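# Move clothes rail from wall hooks onto the counter

## Task

Lift the clothes rail off both wall hooks and set it down lying flat on the counter. Its long axis must be no more than 30° away from parallel to the wall, and its centre must sit between the two hooks at a distance of 18 to 28 cm from the wall. Release it and pull the gripper away. Holding the rail at the end counts as failure, and the placement must hold with no help from the robot.

## Robot and tools

Robot: a single six-joint arm (xArm6-style) on a fixed base, with a two-finger parallel gripper. There is only one arm, so each command row describes that arm alone. The gripper's fingers point along its own +z axis and close along its own y axis. The reported hand point (end_effector_position, link pinch) lies between the finger pads, about 2 cm short of the fingertips. Closing pushes the tips roughly 10 mm further along +z.

Scene frame: origin on the table top directly under the arm base. +z is up, and +y is to the left when facing along +x. Positions are in metres and orientation is a wxyz quaternion. The base may be slightly tilted. At long reach the printed hand position can be off.

execute_actions(actions, pictures): actions is a list holding one item or none.
- An empty list ([]) only reports the current state.
- A move is {"rows": [[...], ...], "steps": n}. It has 1 to 15 rows and n from 1 to 15 (default 15). Each control step lasts 1/30 s. Row k is used on step k, and the final row repeats if steps outnumber rows.
- Each row holds exactly 7 numbers: six absolute joint target angles in radians, in the order waist, shoulder, elbow, forearm roll, wrist pitch, wrist roll, followed by the gripper opening. These are destinations, not offsets, in the same form as the Joint positions line.
- Joint ranges in radians: waist -6.283..6.283, shoulder -2.059..2.094, elbow -3.927..0.192, forearm roll -6.283..6.283, wrist pitch -1.693..3.142, wrist roll -6.283..6.283. A call is refused, and nothing is sent, if a target goes more than 0.010 rad beyond a range end and further out than that joint's last reported angle. The true ends can differ by up to 0.010 rad. Targets beyond the true end are clipped to it, and the result then says "joint sent to its limit". If that line is missing, the joint is not necessarily free to go further.
- Opening runs from -1 (closed) to +1 (fully open, about 0.084 m between pads).
- A wait is {"steps": n} with no rows, for n up to 300. It returns once n steps have passed since the previous result, and your reply time counts toward those steps.
- pictures (boolean) controls whether camera images come back. By default they do.

Motion: each joint target moves at most 3.14 rad/s, takes 0.16 s to reach that speed, and all joints are timed to arrive together. On each step a target is kept within 0.623 rad of the measured angle. If a step would put the hand more than 70 mm from where it is, all targets are scaled back toward the measured angles. So a distant goal takes several calls or waits. Between calls, including while you are thinking, the arm keeps heading for the last row sent. It stops pursuing that row once it has nearly stopped moving or a step was HELD.

Result lines:
- The state line gives hand position, orientation, and linear and angular velocity.
- Joint positions and Joint velocities list the six joints, then the finger gap in m and m/s.
- grip_measured is the measured opening on the command scale.
- "joint command not followed" means a clearance check changed or blocked targets. Mounting blocks and posts count as part of the arm.
- HELD marks steps on which your row, or part of it, was not sent.
- Joint torques are total drive outputs with per-unit offsets and noise. They are nonzero even in free air.
- MOTOR HOT appears from 65 °C. OVER-TEMPERATURE FAULT means brakes are on until the motors cool, which happens at 80 °C. Holding loads heats the motors, even while you think.
- TORQUE FAULT: contact torque reached a joint's load limit. The arm backs that joint off slightly, pauses for 10 s and drops the rest of the call. Load limits in N m: waist 44.5, shoulder 44.5, elbow 26.7, forearm roll 26.7, wrist pitch 17.8, wrist roll 17.8. These include the weight of anything held.

Gripping: to keep hold of something, keep commanding an opening well below grip_measured. The bigger the gap, the harder the squeeze, up to about 24 N per pad for parts up to about 6 cm wide. Closing fast can press harder and may spring the fingers open. Commanding the grip_measured value you just read still squeezes lightly, more weakly for wider parts, and wide parts may slip.

zoom_image(camera, region): returns an enlarged crop of the latest image from one camera. camera is one of cam_head_left, cam_head_right, cam_high, cam_low, cam_wrist (each 896x504). region is [x0, y0, x1, y1] in image pixels, origin at the top-left, at most 504x504. The wrist camera frame is wrist_camera_optical: +z forward, +x right in the image, +y down.

read_manual(section): returns only licence text ("licences"). It does not move the robot.

finished_scene(scene): pass the current scene number. The rail must already be released and settled before you call it.

Order: look, approach the rail, grip it, lift it clear of both hooks, carry it to the counter and lower it gently so it lies flat. Open the gripper, move the arm away, check the placement, then call finished_scene.

Avoid: dropping or slamming the rail, hard collisions and strong pushing, knocking anything off the table (that fails the task), and ending while still holding the rail. Occasional brief tugs on held parts or pushes on loose objects may occur, so keep a firm grip. Smooth, quick, low-effort motion is better.

Each tool is called after "Request:" as name(argument=value, ...), one argument or row to a line, values as JSON.

## Session

Request:
execute_actions(
  actions=[],
)

Scene clock: 0.00 s of 4700.00 s.
end_effector_position=(+0.2657, -0.1400, +0.1713) grip_measured=+1.00 end_effector_quat_wxyz=(-0.326, +0.863, -0.278, +0.269) end_effector_velocity=(-0.000, +0.000, +0.000) end_effector_angular_velocity=(+0.000, +0.000, -0.000)
Joint positions: [-1.185  0.136 -0.273  1.505  1.471 -2.461  0.084]
Joint velocities: [ 0. -0.  0.  0.  0. -0.  0.]
Joint torques (N m, as the arm reports them, + toward a larger angle): no reading
Motor temperatures (°C, as the motors report them): [31 28 34 34 34 34]

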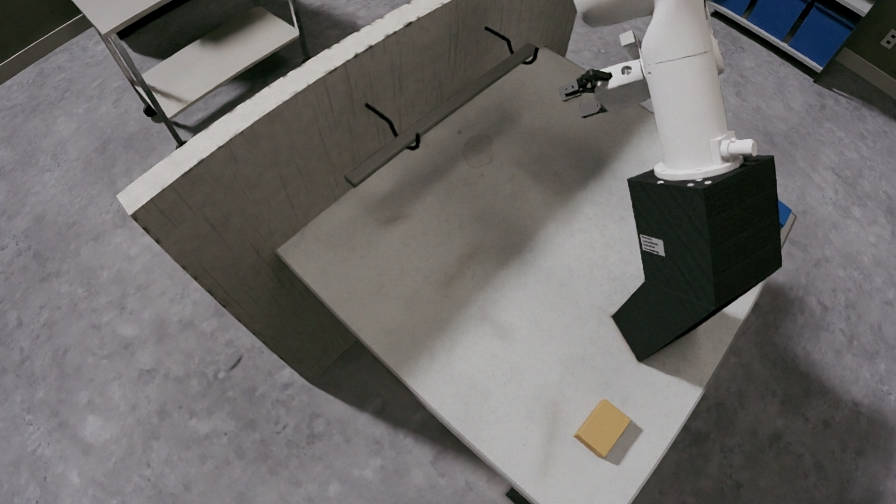

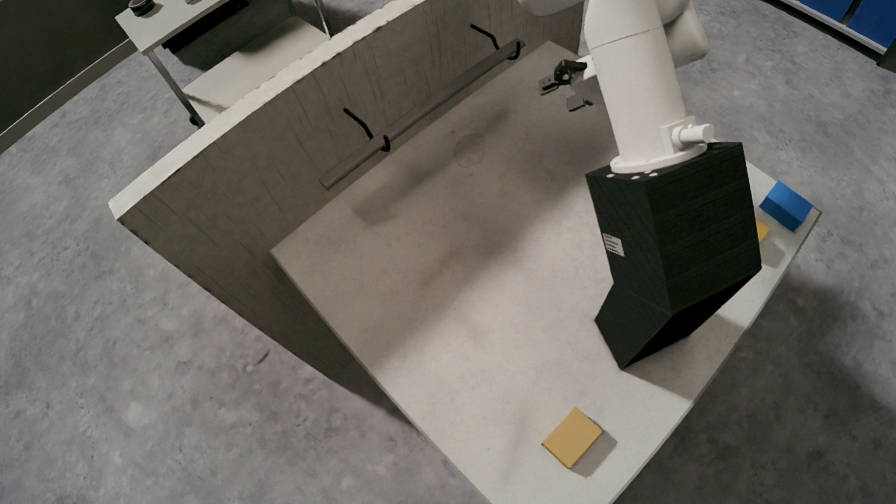

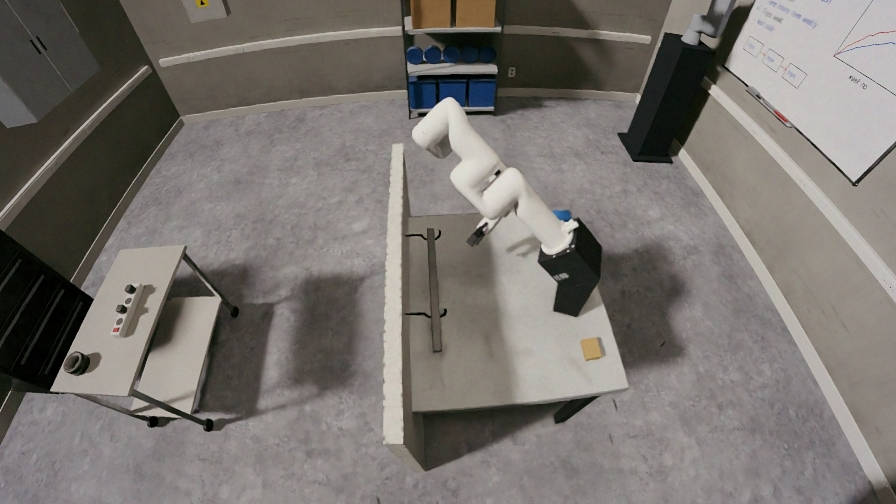

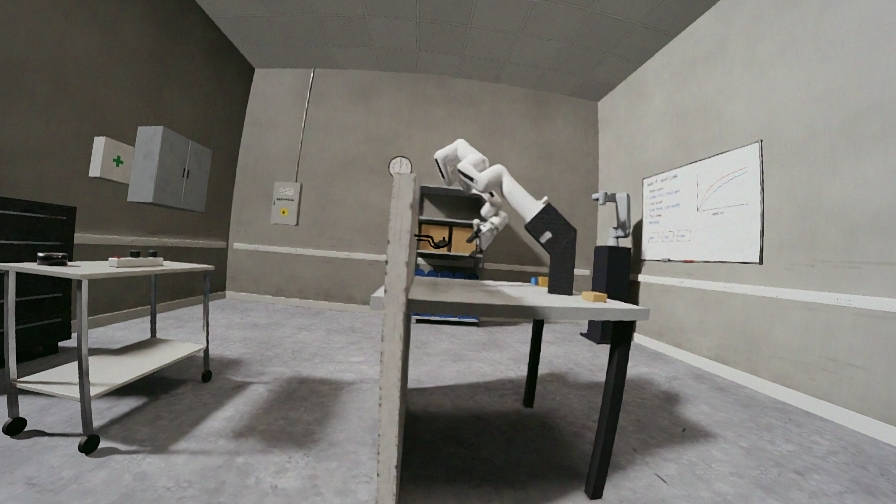

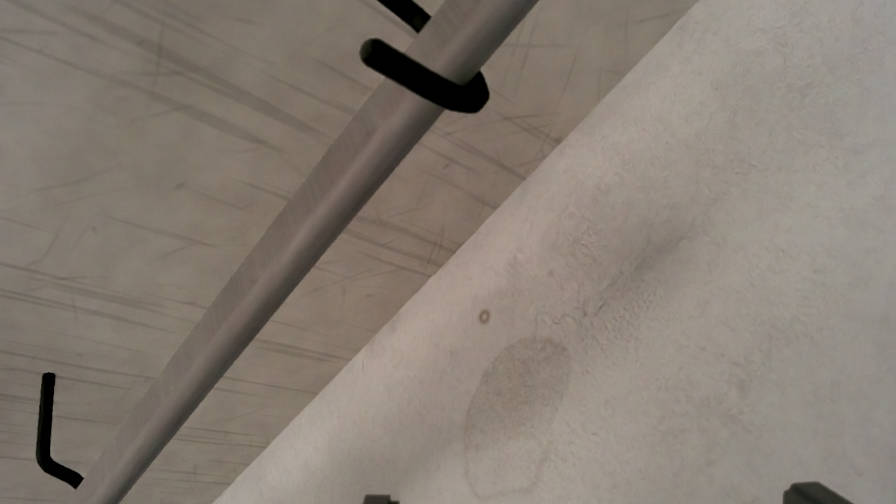

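Request:
execute_actions(
  actions=[
    {"rows":[[-0.4,0.16,-0.31,1.53,0.7,-2.38,0.3]],"steps":15},
  ],
  pictures=false,
)

Request:
execute_actions(
  actions=[
    {"rows":[[0.4,0.185,-0.355,1.57,-0.06,-2.29,0.3]],"steps":15},
  ],
  pictures=false,
)

Request:
execute_actions(
  actions=[
    {"rows":[[1.185,0.211,-0.396,1.598,-0.818,-2.207,0.3]],"steps":15},
  ],
  pictures=false,
)

Request:
execute_actions(
  actions=[
    {"rows":[[1.073,0.133,-0.569,1.731,-0.806,-2.553,0.3]],"steps":15},
  ],
)

Scene clock: 36.60 s of 4700.00 s.
end_effector_position=(+0.1785, -0.0050, +0.1162) grip_measured=+0.29 end_effector_quat_wxyz=(-0.413, +0.908, +0.014, -0.066) end_effector_velocity=(-0.066, +0.058, -0.017) end_effector_angular_velocity=(+0.009, +0.133, +0.827)
Joint positions: [-0.431  0.159 -0.308  1.529  0.737 -2.383  0.056]
Joint velocities: [ 0.694  0.015 -0.025  0.02  -0.665  0.064 -0.   ]
Joint torques (N m, as the arm reports them, + toward a larger angle): [-11.23 -14.96  11.75   0.27   0.48  -0.24]
Motor temperatures (°C, as the motors report them): [31 28 35 34 34 34]
Steps of this call (steps 1 to 90: nothing new was sent; then 33.10 s passed at rest; steps 91 to 105: all 15 steps of this action). Readings (joint positions):
91: [-1.185 0.136 -0.273 1.505 1.470 -2.461]
92: [-1.178 0.137 -0.273 1.506 1.462 -2.460]
94: [-1.118 0.139 -0.278 1.508 1.398 -2.451]
98: [-0.865 0.148 -0.291 1.517 1.150 -2.423]
105: the state above

Scene clock: 37.10 s of 4700.00 s.
end_effector_position=(+0.1891, +0.0263, +0.1061) grip_measured=+0.29 end_effector_quat_wxyz=(-0.266, +0.843, +0.428, -0.189) end_effector_velocity=(+0.000, -0.014, +0.008) end_effector_angular_velocity=(-0.087, -0.059, +0.192)
Joint positions: [ 0.392  0.184 -0.354  1.57  -0.048 -2.291  0.056]
Joint velocities: [ 0.148  0.012  0.026  0.01  -0.205  0.017 -0.   ]
Joint torques (N m, as the arm reports them, + toward a larger angle): [  1.28 -14.71   7.91   0.83  -0.09  -0.27]
Motor temperatures (°C, as the motors report them): [31 28 35 34 34 34]
Steps of this call (steps 1 to 15: all 15 steps of this action). Readings (joint positions):
1: [-0.414 0.159 -0.309 1.529 0.719 -2.382]
2: [-0.401 0.160 -0.309 1.530 0.702 -2.380]
4: [-0.335 0.163 -0.314 1.535 0.630 -2.369]
8: [0.001 0.176 -0.338 1.554 0.298 -2.326]
15: the state above

Scene clock: 37.60 s of 4700.00 s.
end_effector_position=(+0.3077, +0.1026, +0.1781) grip_measured=+0.29 end_effector_quat_wxyz=(-0.029, +0.724, +0.688, -0.034) end_effector_velocity=(+0.201, +0.222, +0.259) end_effector_angular_velocity=(+0.111, -1.221, +0.756)
Joint positions: [ 1.097  0.208 -0.392  1.595 -0.734 -2.215  0.056]
Joint velocities: [ 1.252  0.032 -0.063  0.037 -1.142  0.113  0.   ]
Joint torques (N m, as the arm reports them, + toward a larger angle): [  2.1  -13.24  -0.38   0.5   -0.54  -0.16]
Motor temperatures (°C, as the motors report them): [31 28 35 34 34 34]
Steps of this call (steps 1 to 15: all 15 steps of this action). Readings (joint positions):
1: [0.395 0.184 -0.354 1.570 -0.054 -2.290]
2: [0.402 0.185 -0.353 1.570 -0.065 -2.289]
4: [0.463 0.189 -0.356 1.574 -0.131 -2.280]
8: [0.727 0.198 -0.376 1.583 -0.389 -2.250]
15: the state above

Scene clock: 38.10 s of 4700.00 s.
end_effector_position=(+0.3810, +0.1178, +0.2024) grip_measured=+0.29 end_effector_quat_wxyz=(-0.000, +0.708, +0.707, -0.000) end_effector_velocity=(+0.001, +0.004, +0.002) end_effector_angular_velocity=(+0.006, -0.003, +0.011)
Joint positions: [ 1.073  0.134 -0.567  1.731 -0.806 -2.552  0.056]
Joint velocities: [ 0.007  0.002 -0.007  0.003 -0.    -0.013 -0.   ]
Joint torques (N m, as the arm reports them, + toward a larger angle): [  7.83 -15.66  -5.7    0.12  -1.16   0.03]
Motor temperatures (°C, as the motors report them): [31 28 35 34 34 34]
Steps of this call (steps 1 to 15: all 15 steps of this action). Readings (joint positions):
1: [1.133 0.209 -0.394 1.596 -0.767 -2.213]
2: [1.157 0.208 -0.398 1.600 -0.788 -2.218]
4: [1.161 0.197 -0.426 1.625 -0.802 -2.277]
8: [1.089 0.144 -0.546 1.710 -0.806 -2.496]
15: the state above

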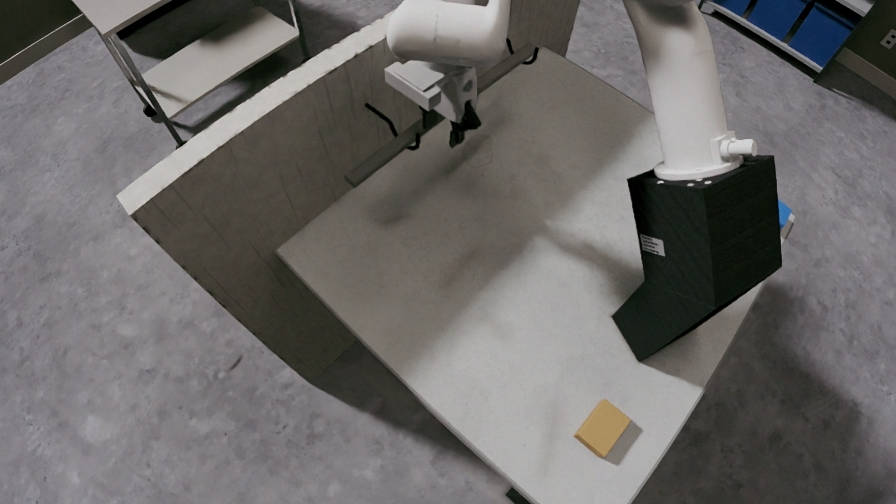

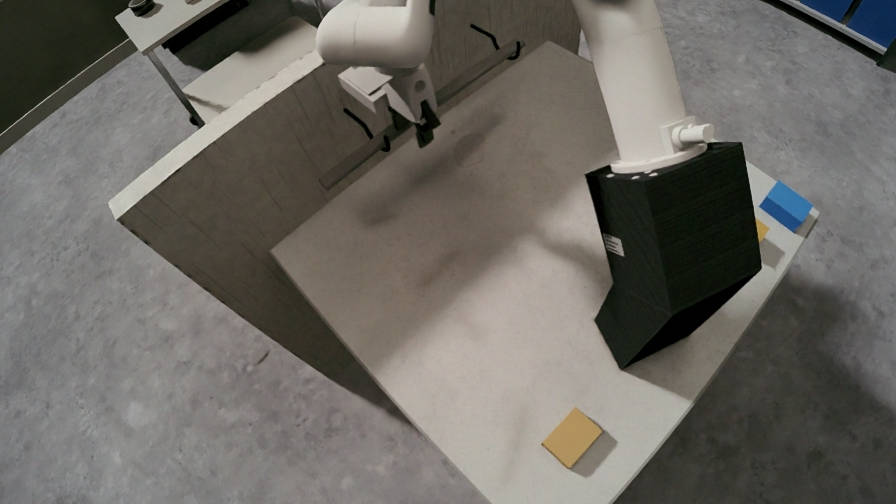

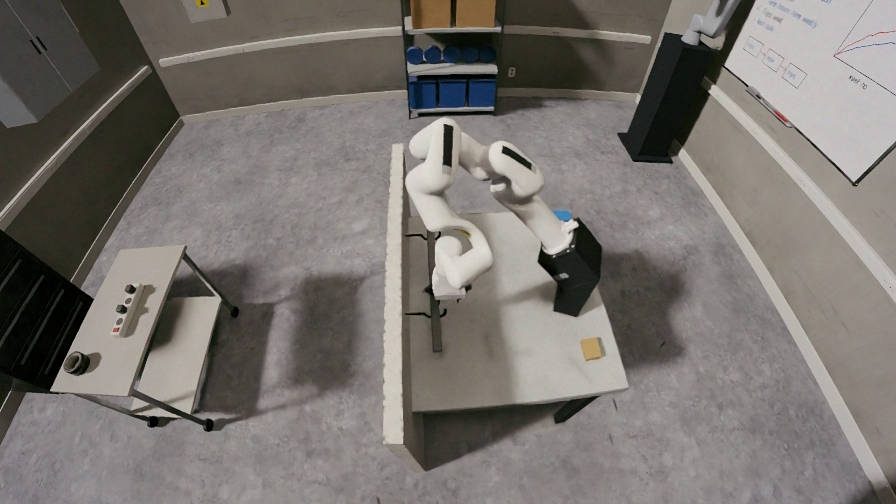

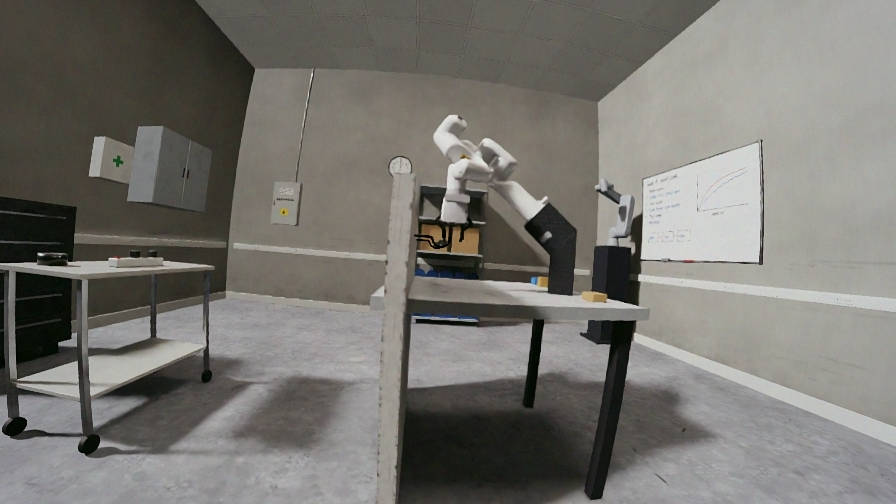

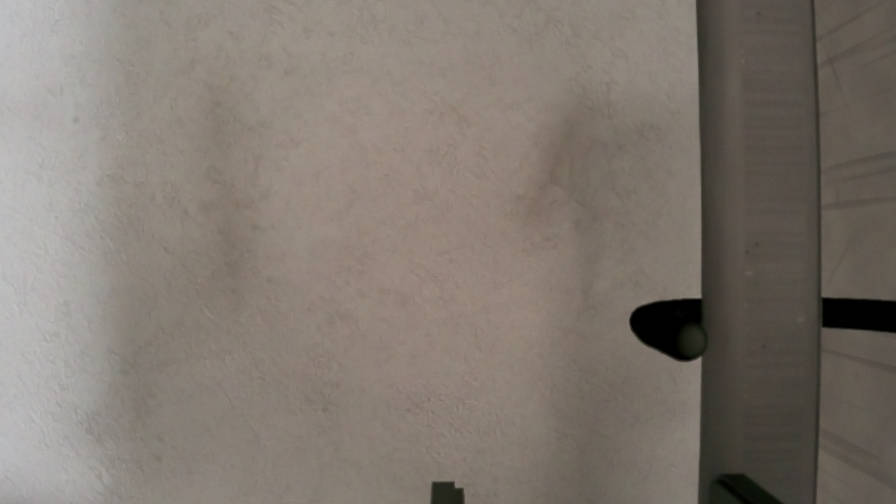

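Request:
execute_actions(
  actions=[
    {"rows":[[1.017,-0.109,-0.692,2.008,-0.885,-3.036,0.3]],"steps":15},
  ],
  pictures=false,
)

Request:
execute_actions(
  actions=[
    {"rows":[[0.915,0.02,-0.69,1.81,-0.79,-2.87,0.3]],"steps":15},
  ],
)

Scene clock: 47.20 s of 4700.00 s.
end_effector_position=(+0.4390, +0.0806, +0.2601) grip_measured=+0.29 end_effector_quat_wxyz=(+0.000, +0.707, +0.707, -0.000) end_effector_velocity=(-0.012, -0.003, -0.004) end_effector_angular_velocity=(-0.015, +0.028, +0.041)
Joint positions: [ 1.017 -0.108 -0.69   2.007 -0.884 -3.033  0.056]
Joint velocities: [-0.001  0.009  0.012  0.022 -0.002 -0.041 -0.   ]
Joint torques (N m, as the arm reports them, + toward a larger angle): [  7.05 -15.84  -9.56   0.26  -1.08  -0.01]
Motor temperatures (°C, as the motors report them): [31 28 35 34 34 34]
Steps of this call (steps 1 to 15: the robot went on to your last target; steps 16 to 90: nothing new was sent; then 5.60 s passed at rest; steps 91 to 105: all 15 steps of this action). Readings (joint positions):
91: [1.073 0.133 -0.569 1.731 -0.806 -2.554]
92: [1.072 0.130 -0.570 1.736 -0.807 -2.562]
94: [1.065 0.101 -0.584 1.772 -0.817 -2.625]
98: [1.033 -0.039 -0.658 1.926 -0.862 -2.892]
105: the state above

Scene clock: 47.70 s of 4700.00 s.
end_effector_position=(+0.4498, +0.0817, +0.2075) grip_measured=+0.29 end_effector_quat_wxyz=(+0.012, +0.711, +0.703, +0.007) end_effector_velocity=(-0.001, -0.000, -0.001) end_effector_angular_velocity=(+0.001, +0.000, +0.001)
Joint positions: [ 0.916  0.019 -0.69   1.811 -0.79  -2.87   0.056]
Joint velocities: [-0.001  0.001  0.002 -0.003  0.002  0.003 -0.   ]
Joint torques (N m, as the arm reports them, + toward a larger angle): [  7.78 -17.32  -7.05   0.27  -1.22  -0.04]
Motor temperatures (°C, as the motors report them): [31 28 35 34 34 34]
Steps of this call (steps 1 to 15: all 15 steps of this action). Readings (joint positions):
1: [1.017 -0.107 -0.690 2.006 -0.884 -3.034]
2: [1.014 -0.103 -0.690 1.999 -0.880 -3.027]
4: [0.984 -0.066 -0.692 1.939 -0.850 -2.977]
8: [0.920 0.016 -0.687 1.823 -0.796 -2.882]
15: the state above

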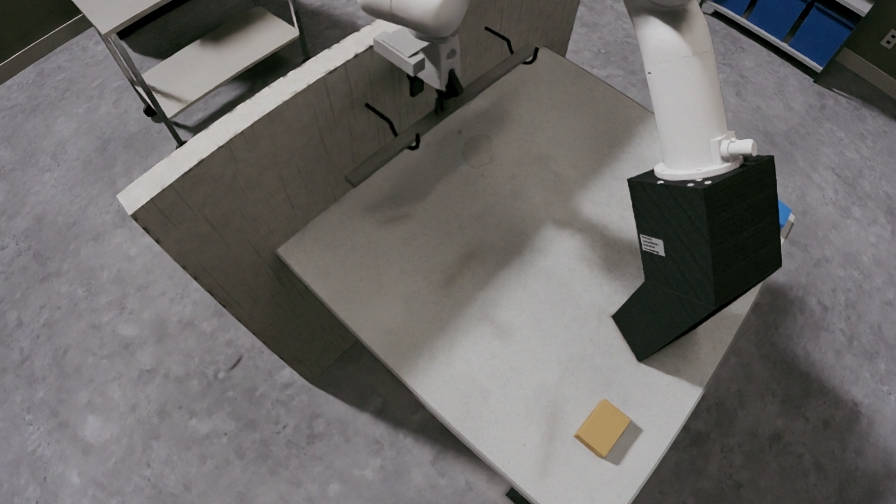

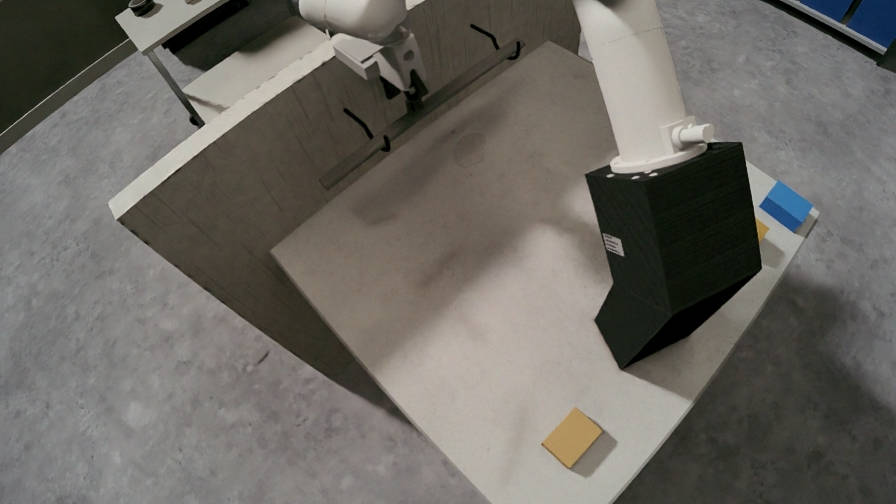

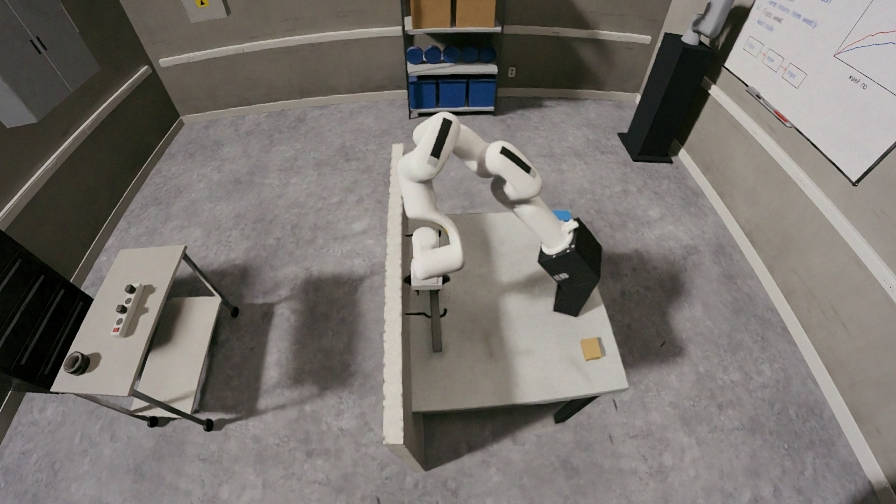

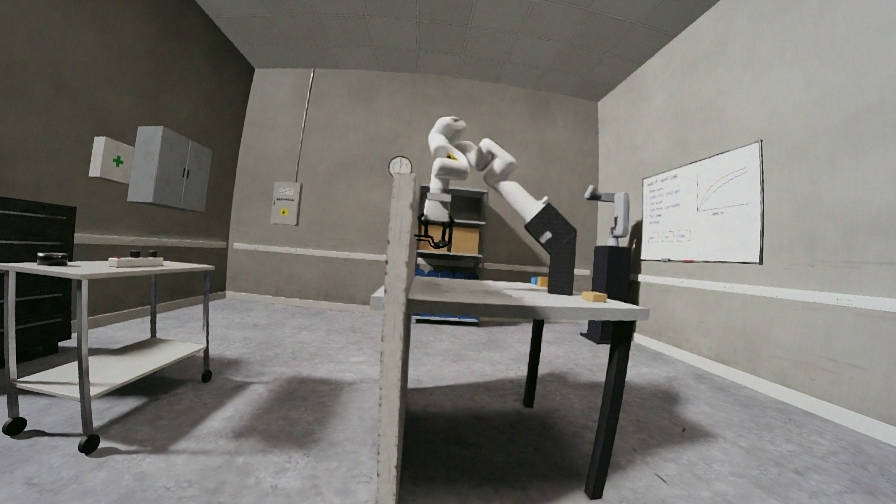

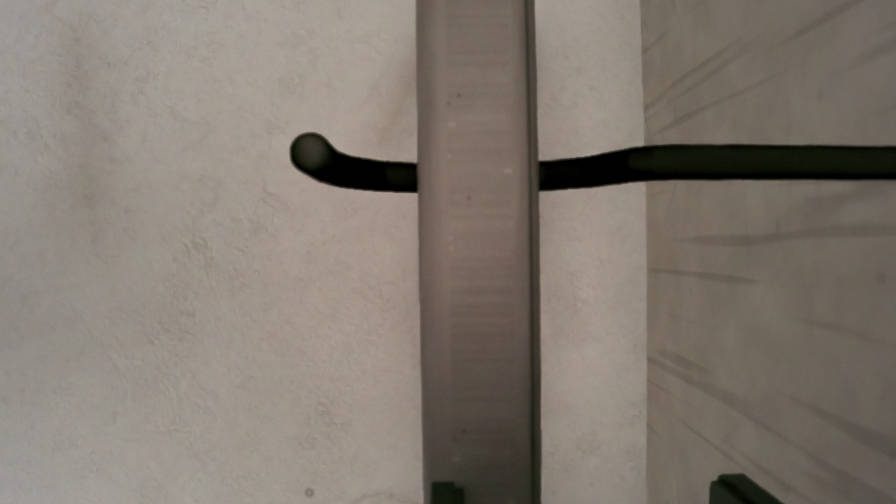

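Request:
execute_actions(
  actions=[
    {"rows":[[0.953,0.046,-0.632,1.766,-0.794,-2.754,0.6]],"steps":12},
  ],
  pictures=false,
)

Request:
execute_actions(
  actions=[
    {"rows":[[0.89,0.107,-0.643,1.675,-0.745,-2.70,0.6],[0.89,0.107,-0.643,1.675,-0.745,-2.70,0.6],[0.89,0.107,-0.643,1.675,-0.745,-2.70,0.6],[0.89,0.107,-0.643,1.675,-0.745,-2.70,0.6],[0.89,0.107,-0.643,1.675,-0.745,-2.70,0.6],[0.824,0.169,-0.654,1.581,-0.694,-2.646,0.6]],"steps":15},
  ],
)

Scene clock: 50.90 s of 4700.00 s.
end_effector_position=(+0.4276, +0.0884, +0.2031) grip_measured=+0.59 end_effector_quat_wxyz=(+0.011, +0.711, +0.703, +0.003) end_effector_velocity=(+0.002, +0.000, +0.001) end_effector_angular_velocity=(+0.001, -0.004, -0.009)
Joint positions: [ 0.953  0.046 -0.633  1.766 -0.794 -2.755  0.069]
Joint velocities: [-0.    -0.002 -0.001 -0.003 -0.001  0.009  0.   ]
Joint torques (N m, as the arm reports them, + toward a larger angle): [  7.52 -16.58  -6.29   0.23  -1.17  -0.09]
Motor temperatures (°C, as the motors report them): [31 28 35 34 35 34]
Steps of this call (steps 1 to 15: the robot went on to your last target; steps 16 to 84: nothing new was sent; steps 85 to 96: all 12 steps of this action). Readings (joint positions):
85: [0.915 0.020 -0.690 1.810 -0.790 -2.869]
86: [0.917 0.021 -0.687 1.807 -0.790 -2.861]
88: [0.933 0.031 -0.664 1.788 -0.792 -2.812]
92: [0.952 0.046 -0.632 1.768 -0.793 -2.760]
96: the state above

Scene clock: 51.40 s of 4700.00 s.
end_effector_position=(+0.4268, +0.0850, +0.1476) grip_measured=+0.59 end_effector_quat_wxyz=(-0.004, +0.708, +0.706, -0.002) end_effector_velocity=(+0.010, +0.006, +0.000) end_effector_angular_velocity=(+0.020, -0.017, -0.008)
Joint positions: [ 0.825  0.168 -0.654  1.582 -0.695 -2.647  0.069]
Joint velocities: [-0.001 -0.002 -0.014 -0.021  0.01   0.014  0.   ]
Joint torques (N m, as the arm reports them, + toward a larger angle): [  8.3  -18.77  -3.65   0.57  -1.26  -0.09]
Motor temperatures (°C, as the motors report them): [31 28 35 34 35 34]
Steps of this call (steps 1 to 15: all 15 steps of this action). Readings (joint positions):
1: [0.952 0.046 -0.633 1.766 -0.794 -2.754]
2: [0.948 0.050 -0.634 1.758 -0.789 -2.749]
4: [0.919 0.078 -0.640 1.716 -0.767 -2.724]
8: [0.873 0.122 -0.646 1.650 -0.731 -2.686]
15: the state above

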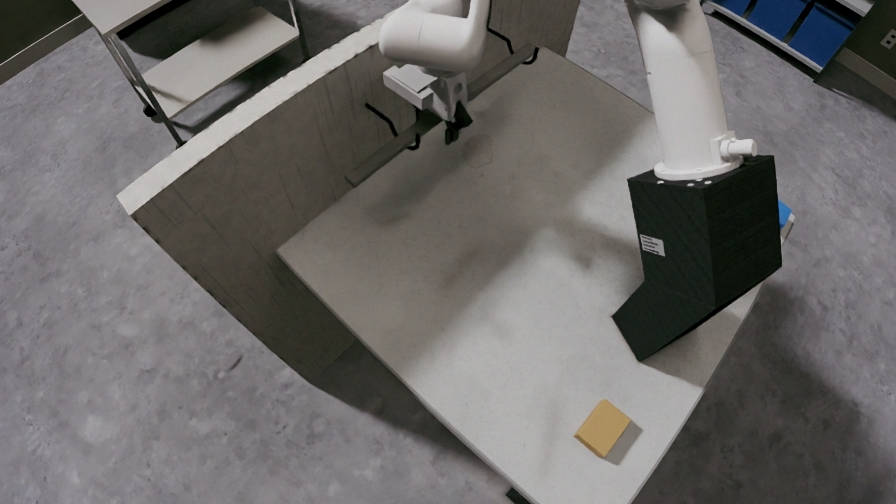

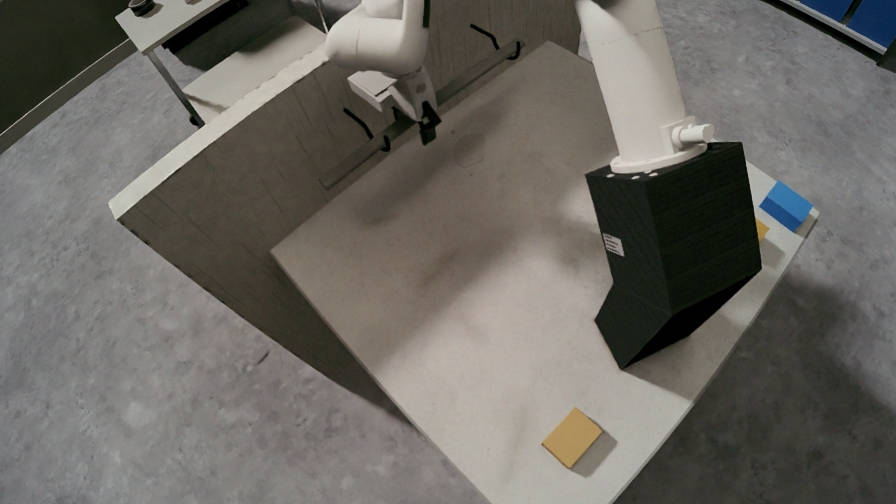

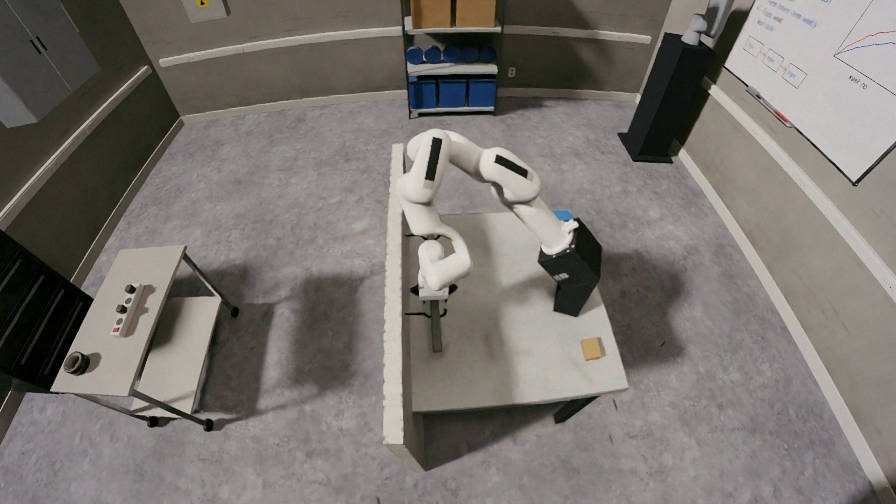

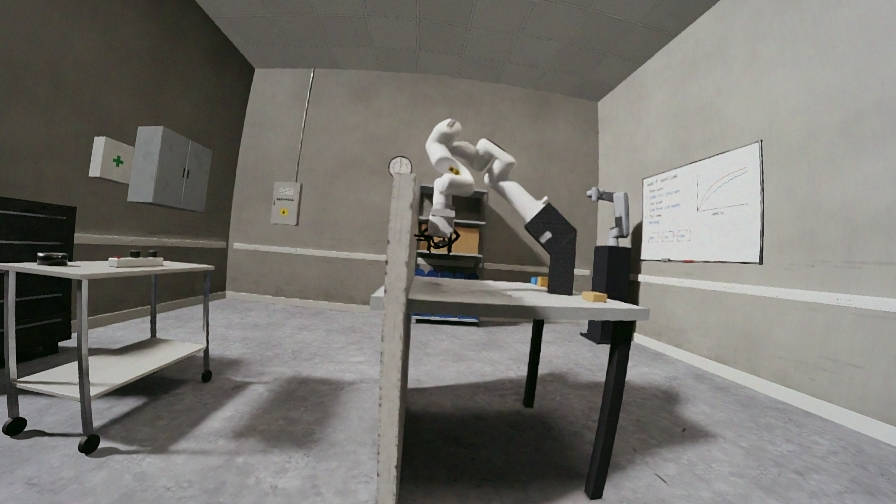

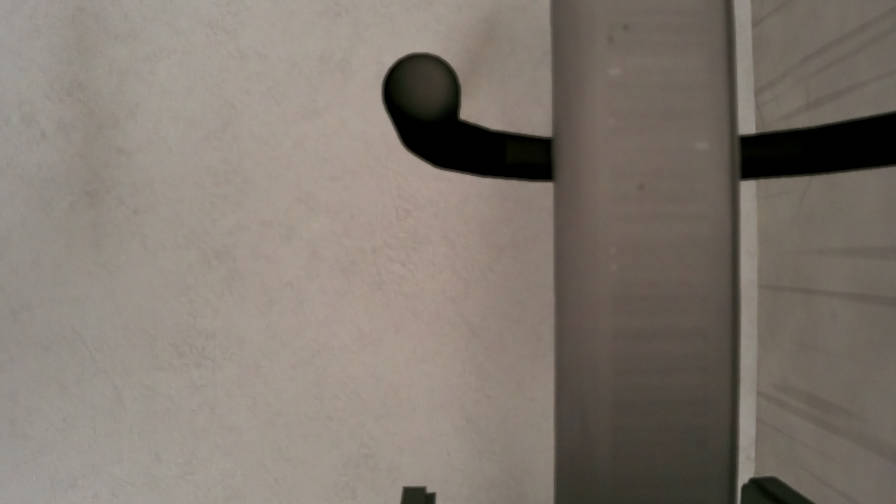

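Request:
execute_actions(
  actions=[
    {"rows":[[0.811,0.16,-0.675,1.597,-0.692,-2.688,0.6],[0.811,0.16,-0.675,1.597,-0.692,-2.688,0.45],[0.811,0.16,-0.675,1.597,-0.692,-2.688,0.3],[0.811,0.16,-0.675,1.597,-0.692,-2.688,0.15],[0.811,0.16,-0.675,1.597,-0.692,-2.688,0.0],[0.811,0.16,-0.675,1.597,-0.692,-2.688,-0.15],[0.811,0.16,-0.675,1.597,-0.692,-2.688,-0.3],[0.811,0.16,-0.675,1.597,-0.692,-2.688,-0.45],[0.811,0.16,-0.675,1.597,-0.692,-2.688,-0.6],[0.811,0.16,-0.675,1.597,-0.692,-2.688,-0.8]],"steps":15},
  ],
  pictures=false,
)

Request:
execute_actions(
  actions=[
    {"rows":[[0.87,0.10,-0.66,1.69,-0.745,-2.74,-0.8],[0.87,0.10,-0.66,1.69,-0.745,-2.74,-0.8],[0.87,0.10,-0.66,1.69,-0.745,-2.74,-0.8],[0.87,0.10,-0.66,1.69,-0.745,-2.74,-0.8],[0.87,0.10,-0.66,1.69,-0.745,-2.74,-0.8],[0.87,0.10,-0.66,1.69,-0.745,-2.74,-0.8],[0.94,0.037,-0.65,1.785,-0.793,-2.79,-0.8]],"steps":15},
  ],
)

Scene clock: 53.93 s of 4700.00 s.
end_effector_position=(+0.4372, +0.0823, +0.1483) grip_measured=-0.82 end_effector_quat_wxyz=(-0.001, +0.708, +0.707, +0.001) end_effector_velocity=(-0.004, -0.000, -0.001) end_effector_angular_velocity=(+0.002, +0.007, +0.005)
Joint positions: [ 0.811  0.16  -0.676  1.596 -0.692 -2.688  0.008]
Joint velocities: [ 0.    -0.001  0.007  0.001  0.005 -0.001 -0.004]
Joint torques (N m, as the arm reports them, + toward a larger angle): [  8.35 -19.02  -4.34   0.22  -1.31  -0.13]
Motor temperatures (°C, as the motors report them): [31 28 35 34 35 34]
Steps of this call (steps 1 to 15: the robot went on to your last target; steps 16 to 61: nothing new was sent; steps 62 to 76: all 15 steps of this action). Readings (joint positions):
62: [0.824 0.169 -0.654 1.581 -0.694 -2.647]
63: [0.822 0.168 -0.656 1.584 -0.693 -2.653]
65: [0.815 0.163 -0.667 1.592 -0.693 -2.674]
69: [0.811 0.160 -0.673 1.597 -0.691 -2.686]
76: the state above

Scene clock: 54.43 s of 4700.00 s.
end_effector_position=(+0.4338, +0.0857, +0.2039) grip_measured=-0.82 end_effector_quat_wxyz=(+0.011, +0.713, +0.701, +0.002) end_effector_velocity=(-0.015, -0.007, +0.002) end_effector_angular_velocity=(-0.024, +0.027, +0.013)
Joint positions: [ 0.939  0.038 -0.651  1.783 -0.792 -2.789  0.008]
Joint velocities: [ 0.011 -0.005  0.021  0.038 -0.016 -0.022  0.   ]
Joint torques (N m, as the arm reports them, + toward a larger angle): [  7.77 -17.07  -6.88  -0.16  -1.45  -0.13]
Motor temperatures (°C, as the motors report them): [31 28 35 34 35 34]
Steps of this call (steps 1 to 15: all 15 steps of this action). Readings (joint positions):
1: [0.811 0.159 -0.676 1.597 -0.693 -2.688]
2: [0.815 0.156 -0.674 1.605 -0.697 -2.693]
4: [0.842 0.129 -0.666 1.648 -0.721 -2.717]
8: [0.874 0.096 -0.661 1.694 -0.747 -2.743]
15: the state above

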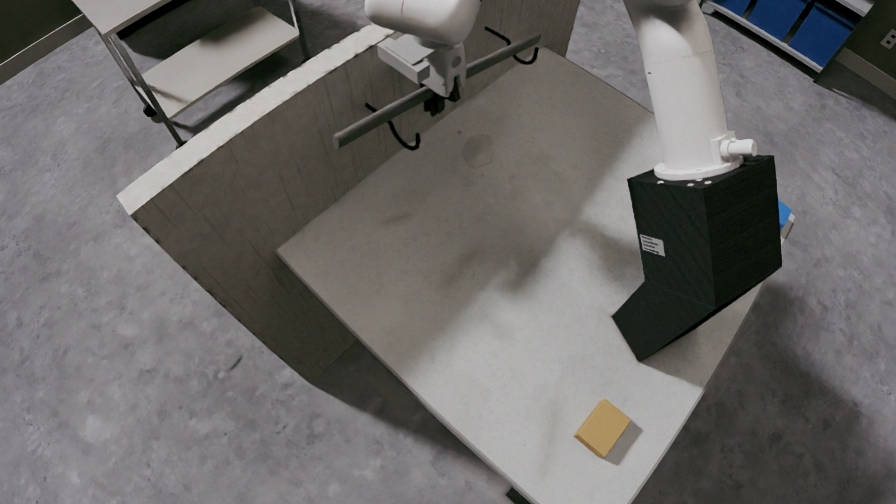

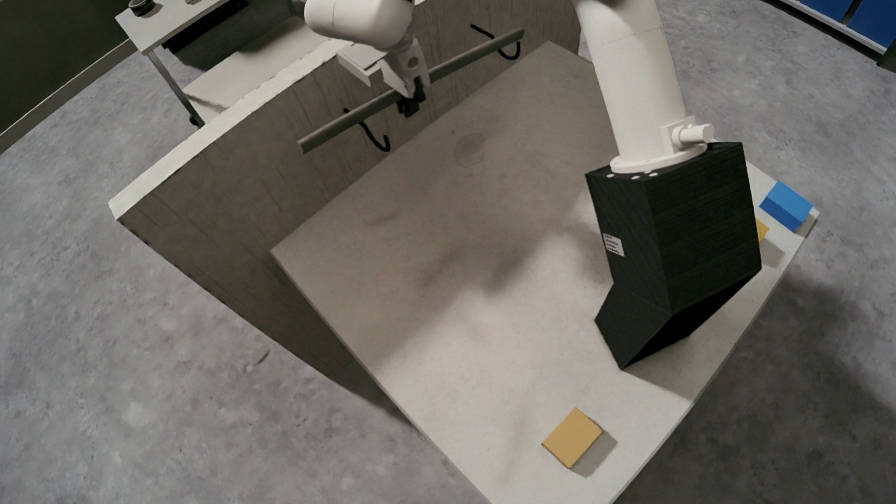

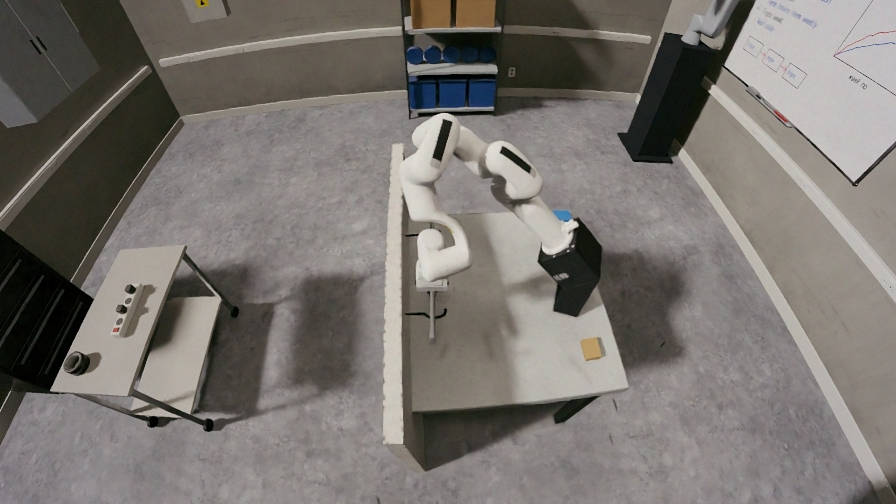

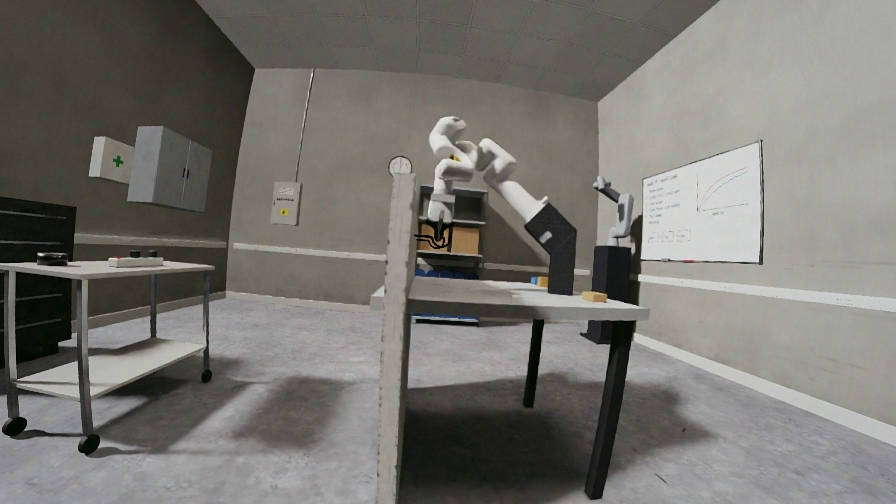

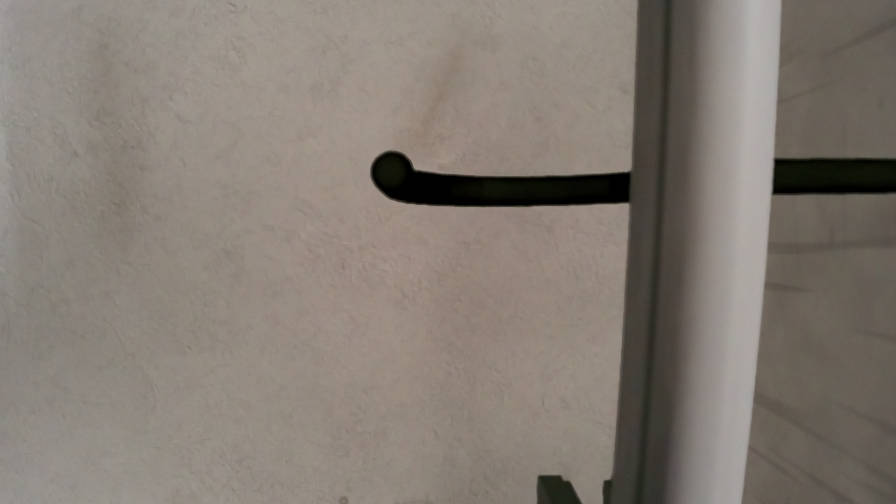

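Request:
execute_actions(
  actions=[
    {"rows":[[1.03,-0.06,-0.665,1.93,-0.865,-2.92,-0.8]],"steps":15},
  ],
  pictures=false,
)

Request:
execute_actions(
  actions=[
    {"rows":[[1.10,0.03,-0.54,1.83,-0.84,-2.66,-0.8]],"steps":15},
  ],
  pictures=false,
)

Request:
execute_actions(
  actions=[
    {"rows":[[1.073,0.133,-0.569,1.731,-0.806,-2.553,-0.8]],"steps":15},
  ],
)

Scene clock: 57.27 s of 4700.00 s.
end_effector_position=(+0.4343, +0.0904, +0.2475) grip_measured=-0.82 end_effector_quat_wxyz=(+0.007, +0.708, +0.706, +0.008) end_effector_velocity=(+0.002, +0.001, +0.001) end_effector_angular_velocity=(+0.003, -0.003, -0.001)
Joint positions: [ 1.029 -0.059 -0.664  1.93  -0.865 -2.92   0.008]
Joint velocities: [ 0.001 -0.002 -0.005  0.001 -0.001 -0.003 -0.   ]
Joint torques (N m, as the arm reports them, + toward a larger angle): [  7.62 -16.21  -9.01   0.17  -1.43  -0.01]
Motor temperatures (°C, as the motors report them): [31 28 35 34 35 34]
Steps of this call (steps 1 to 15: the robot went on to your last target; steps 16 to 70: nothing new was sent; steps 71 to 85: all 15 steps of this action). Readings (joint positions):
71: [0.940 0.037 -0.650 1.786 -0.793 -2.791]
72: [0.944 0.033 -0.650 1.793 -0.797 -2.798]
74: [0.977 -0.002 -0.654 1.848 -0.824 -2.847]
78: [1.028 -0.059 -0.667 1.922 -0.862 -2.913]
85: the state above

Scene clock: 57.77 s of 4700.00 s.
end_effector_position=(+0.3834, +0.1021, +0.2276) grip_measured=-0.81 end_effector_quat_wxyz=(+0.002, +0.707, +0.708, -0.003) end_effector_velocity=(-0.003, -0.002, -0.001) end_effector_angular_velocity=(-0.003, +0.003, -0.000)
Joint positions: [ 1.1    0.029 -0.542  1.83  -0.84  -2.661  0.008]
Joint velocities: [ 0.     0.001  0.008 -0.001  0.001  0.007  0.   ]
Joint torques (N m, as the arm reports them, + toward a larger angle): [  7.43 -14.49  -7.01   0.27  -1.45  -0.07]
Motor temperatures (°C, as the motors report them): [31 28 35 34 35 34]
Steps of this call (steps 1 to 15: all 15 steps of this action). Readings (joint positions):
1: [1.030 -0.059 -0.664 1.929 -0.865 -2.919]
2: [1.031 -0.057 -0.662 1.925 -0.864 -2.911]
4: [1.047 -0.036 -0.634 1.899 -0.858 -2.848]
8: [1.094 0.026 -0.545 1.840 -0.841 -2.687]
15: the state above

Scene clock: 58.27 s of 4700.00 s.
end_effector_position=(+0.3822, +0.1185, +0.2030) grip_measured=-0.82 end_effector_quat_wxyz=(-0.000, +0.708, +0.706, +0.001) end_effector_velocity=(-0.001, -0.001, -0.001) end_effector_angular_velocity=(-0.002, +0.002, +0.001)
Joint positions: [ 1.073  0.132 -0.569  1.731 -0.806 -2.553  0.008]
Joint velocities: [-0.001  0.002  0.002 -0.001  0.     0.002  0.   ]
Joint torques (N m, as the arm reports them, + toward a larger angle): [  8.68 -15.8   -6.02   0.44  -1.23  -0.02]
Motor temperatures (°C, as the motors report them): [31 28 35 34 35 34]
Steps of this call (steps 1 to 15: all 15 steps of this action). Readings (joint positions):
1: [1.100 0.030 -0.541 1.830 -0.840 -2.660]
2: [1.098 0.035 -0.543 1.823 -0.838 -2.652]
4: [1.086 0.080 -0.557 1.779 -0.823 -2.605]
8: [1.073 0.131 -0.567 1.735 -0.807 -2.558]
15: the state above

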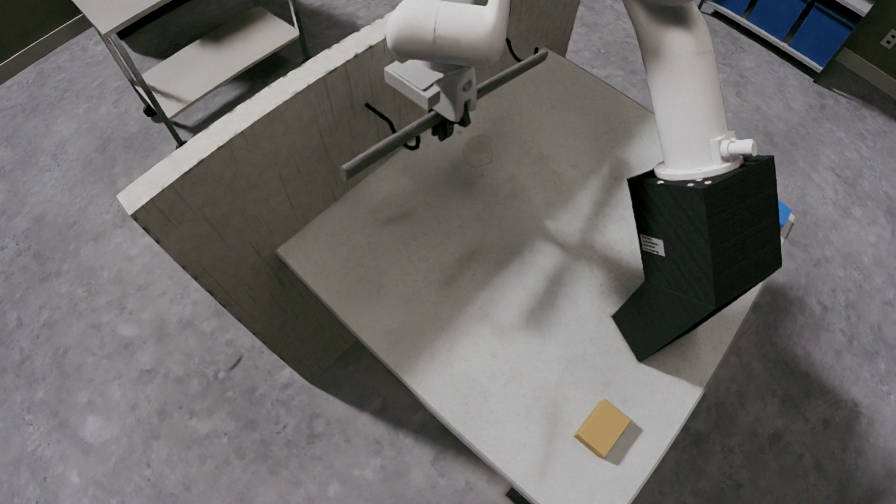

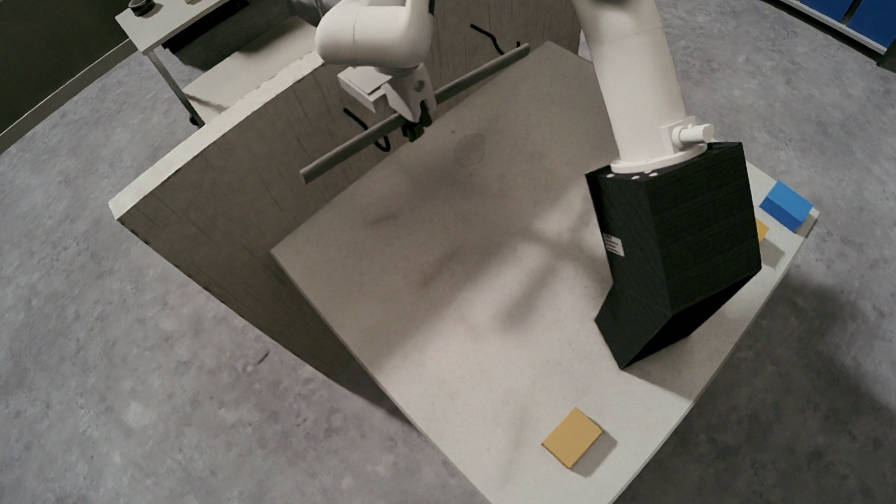

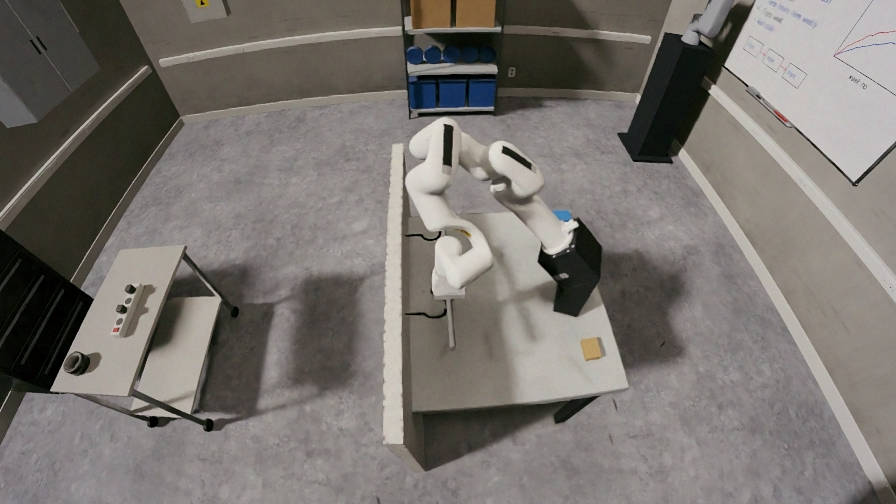

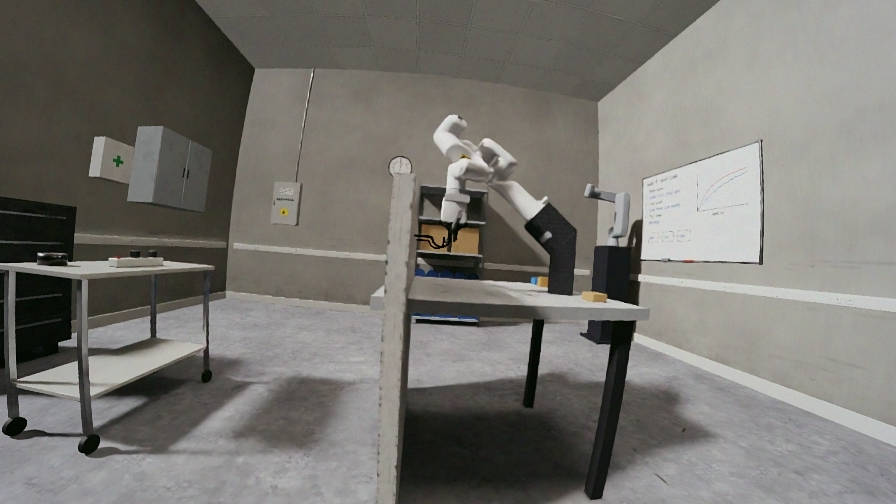

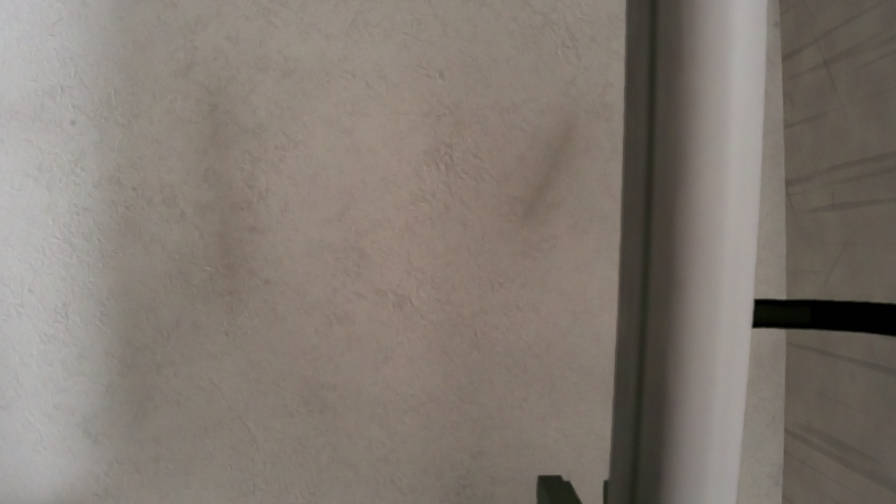

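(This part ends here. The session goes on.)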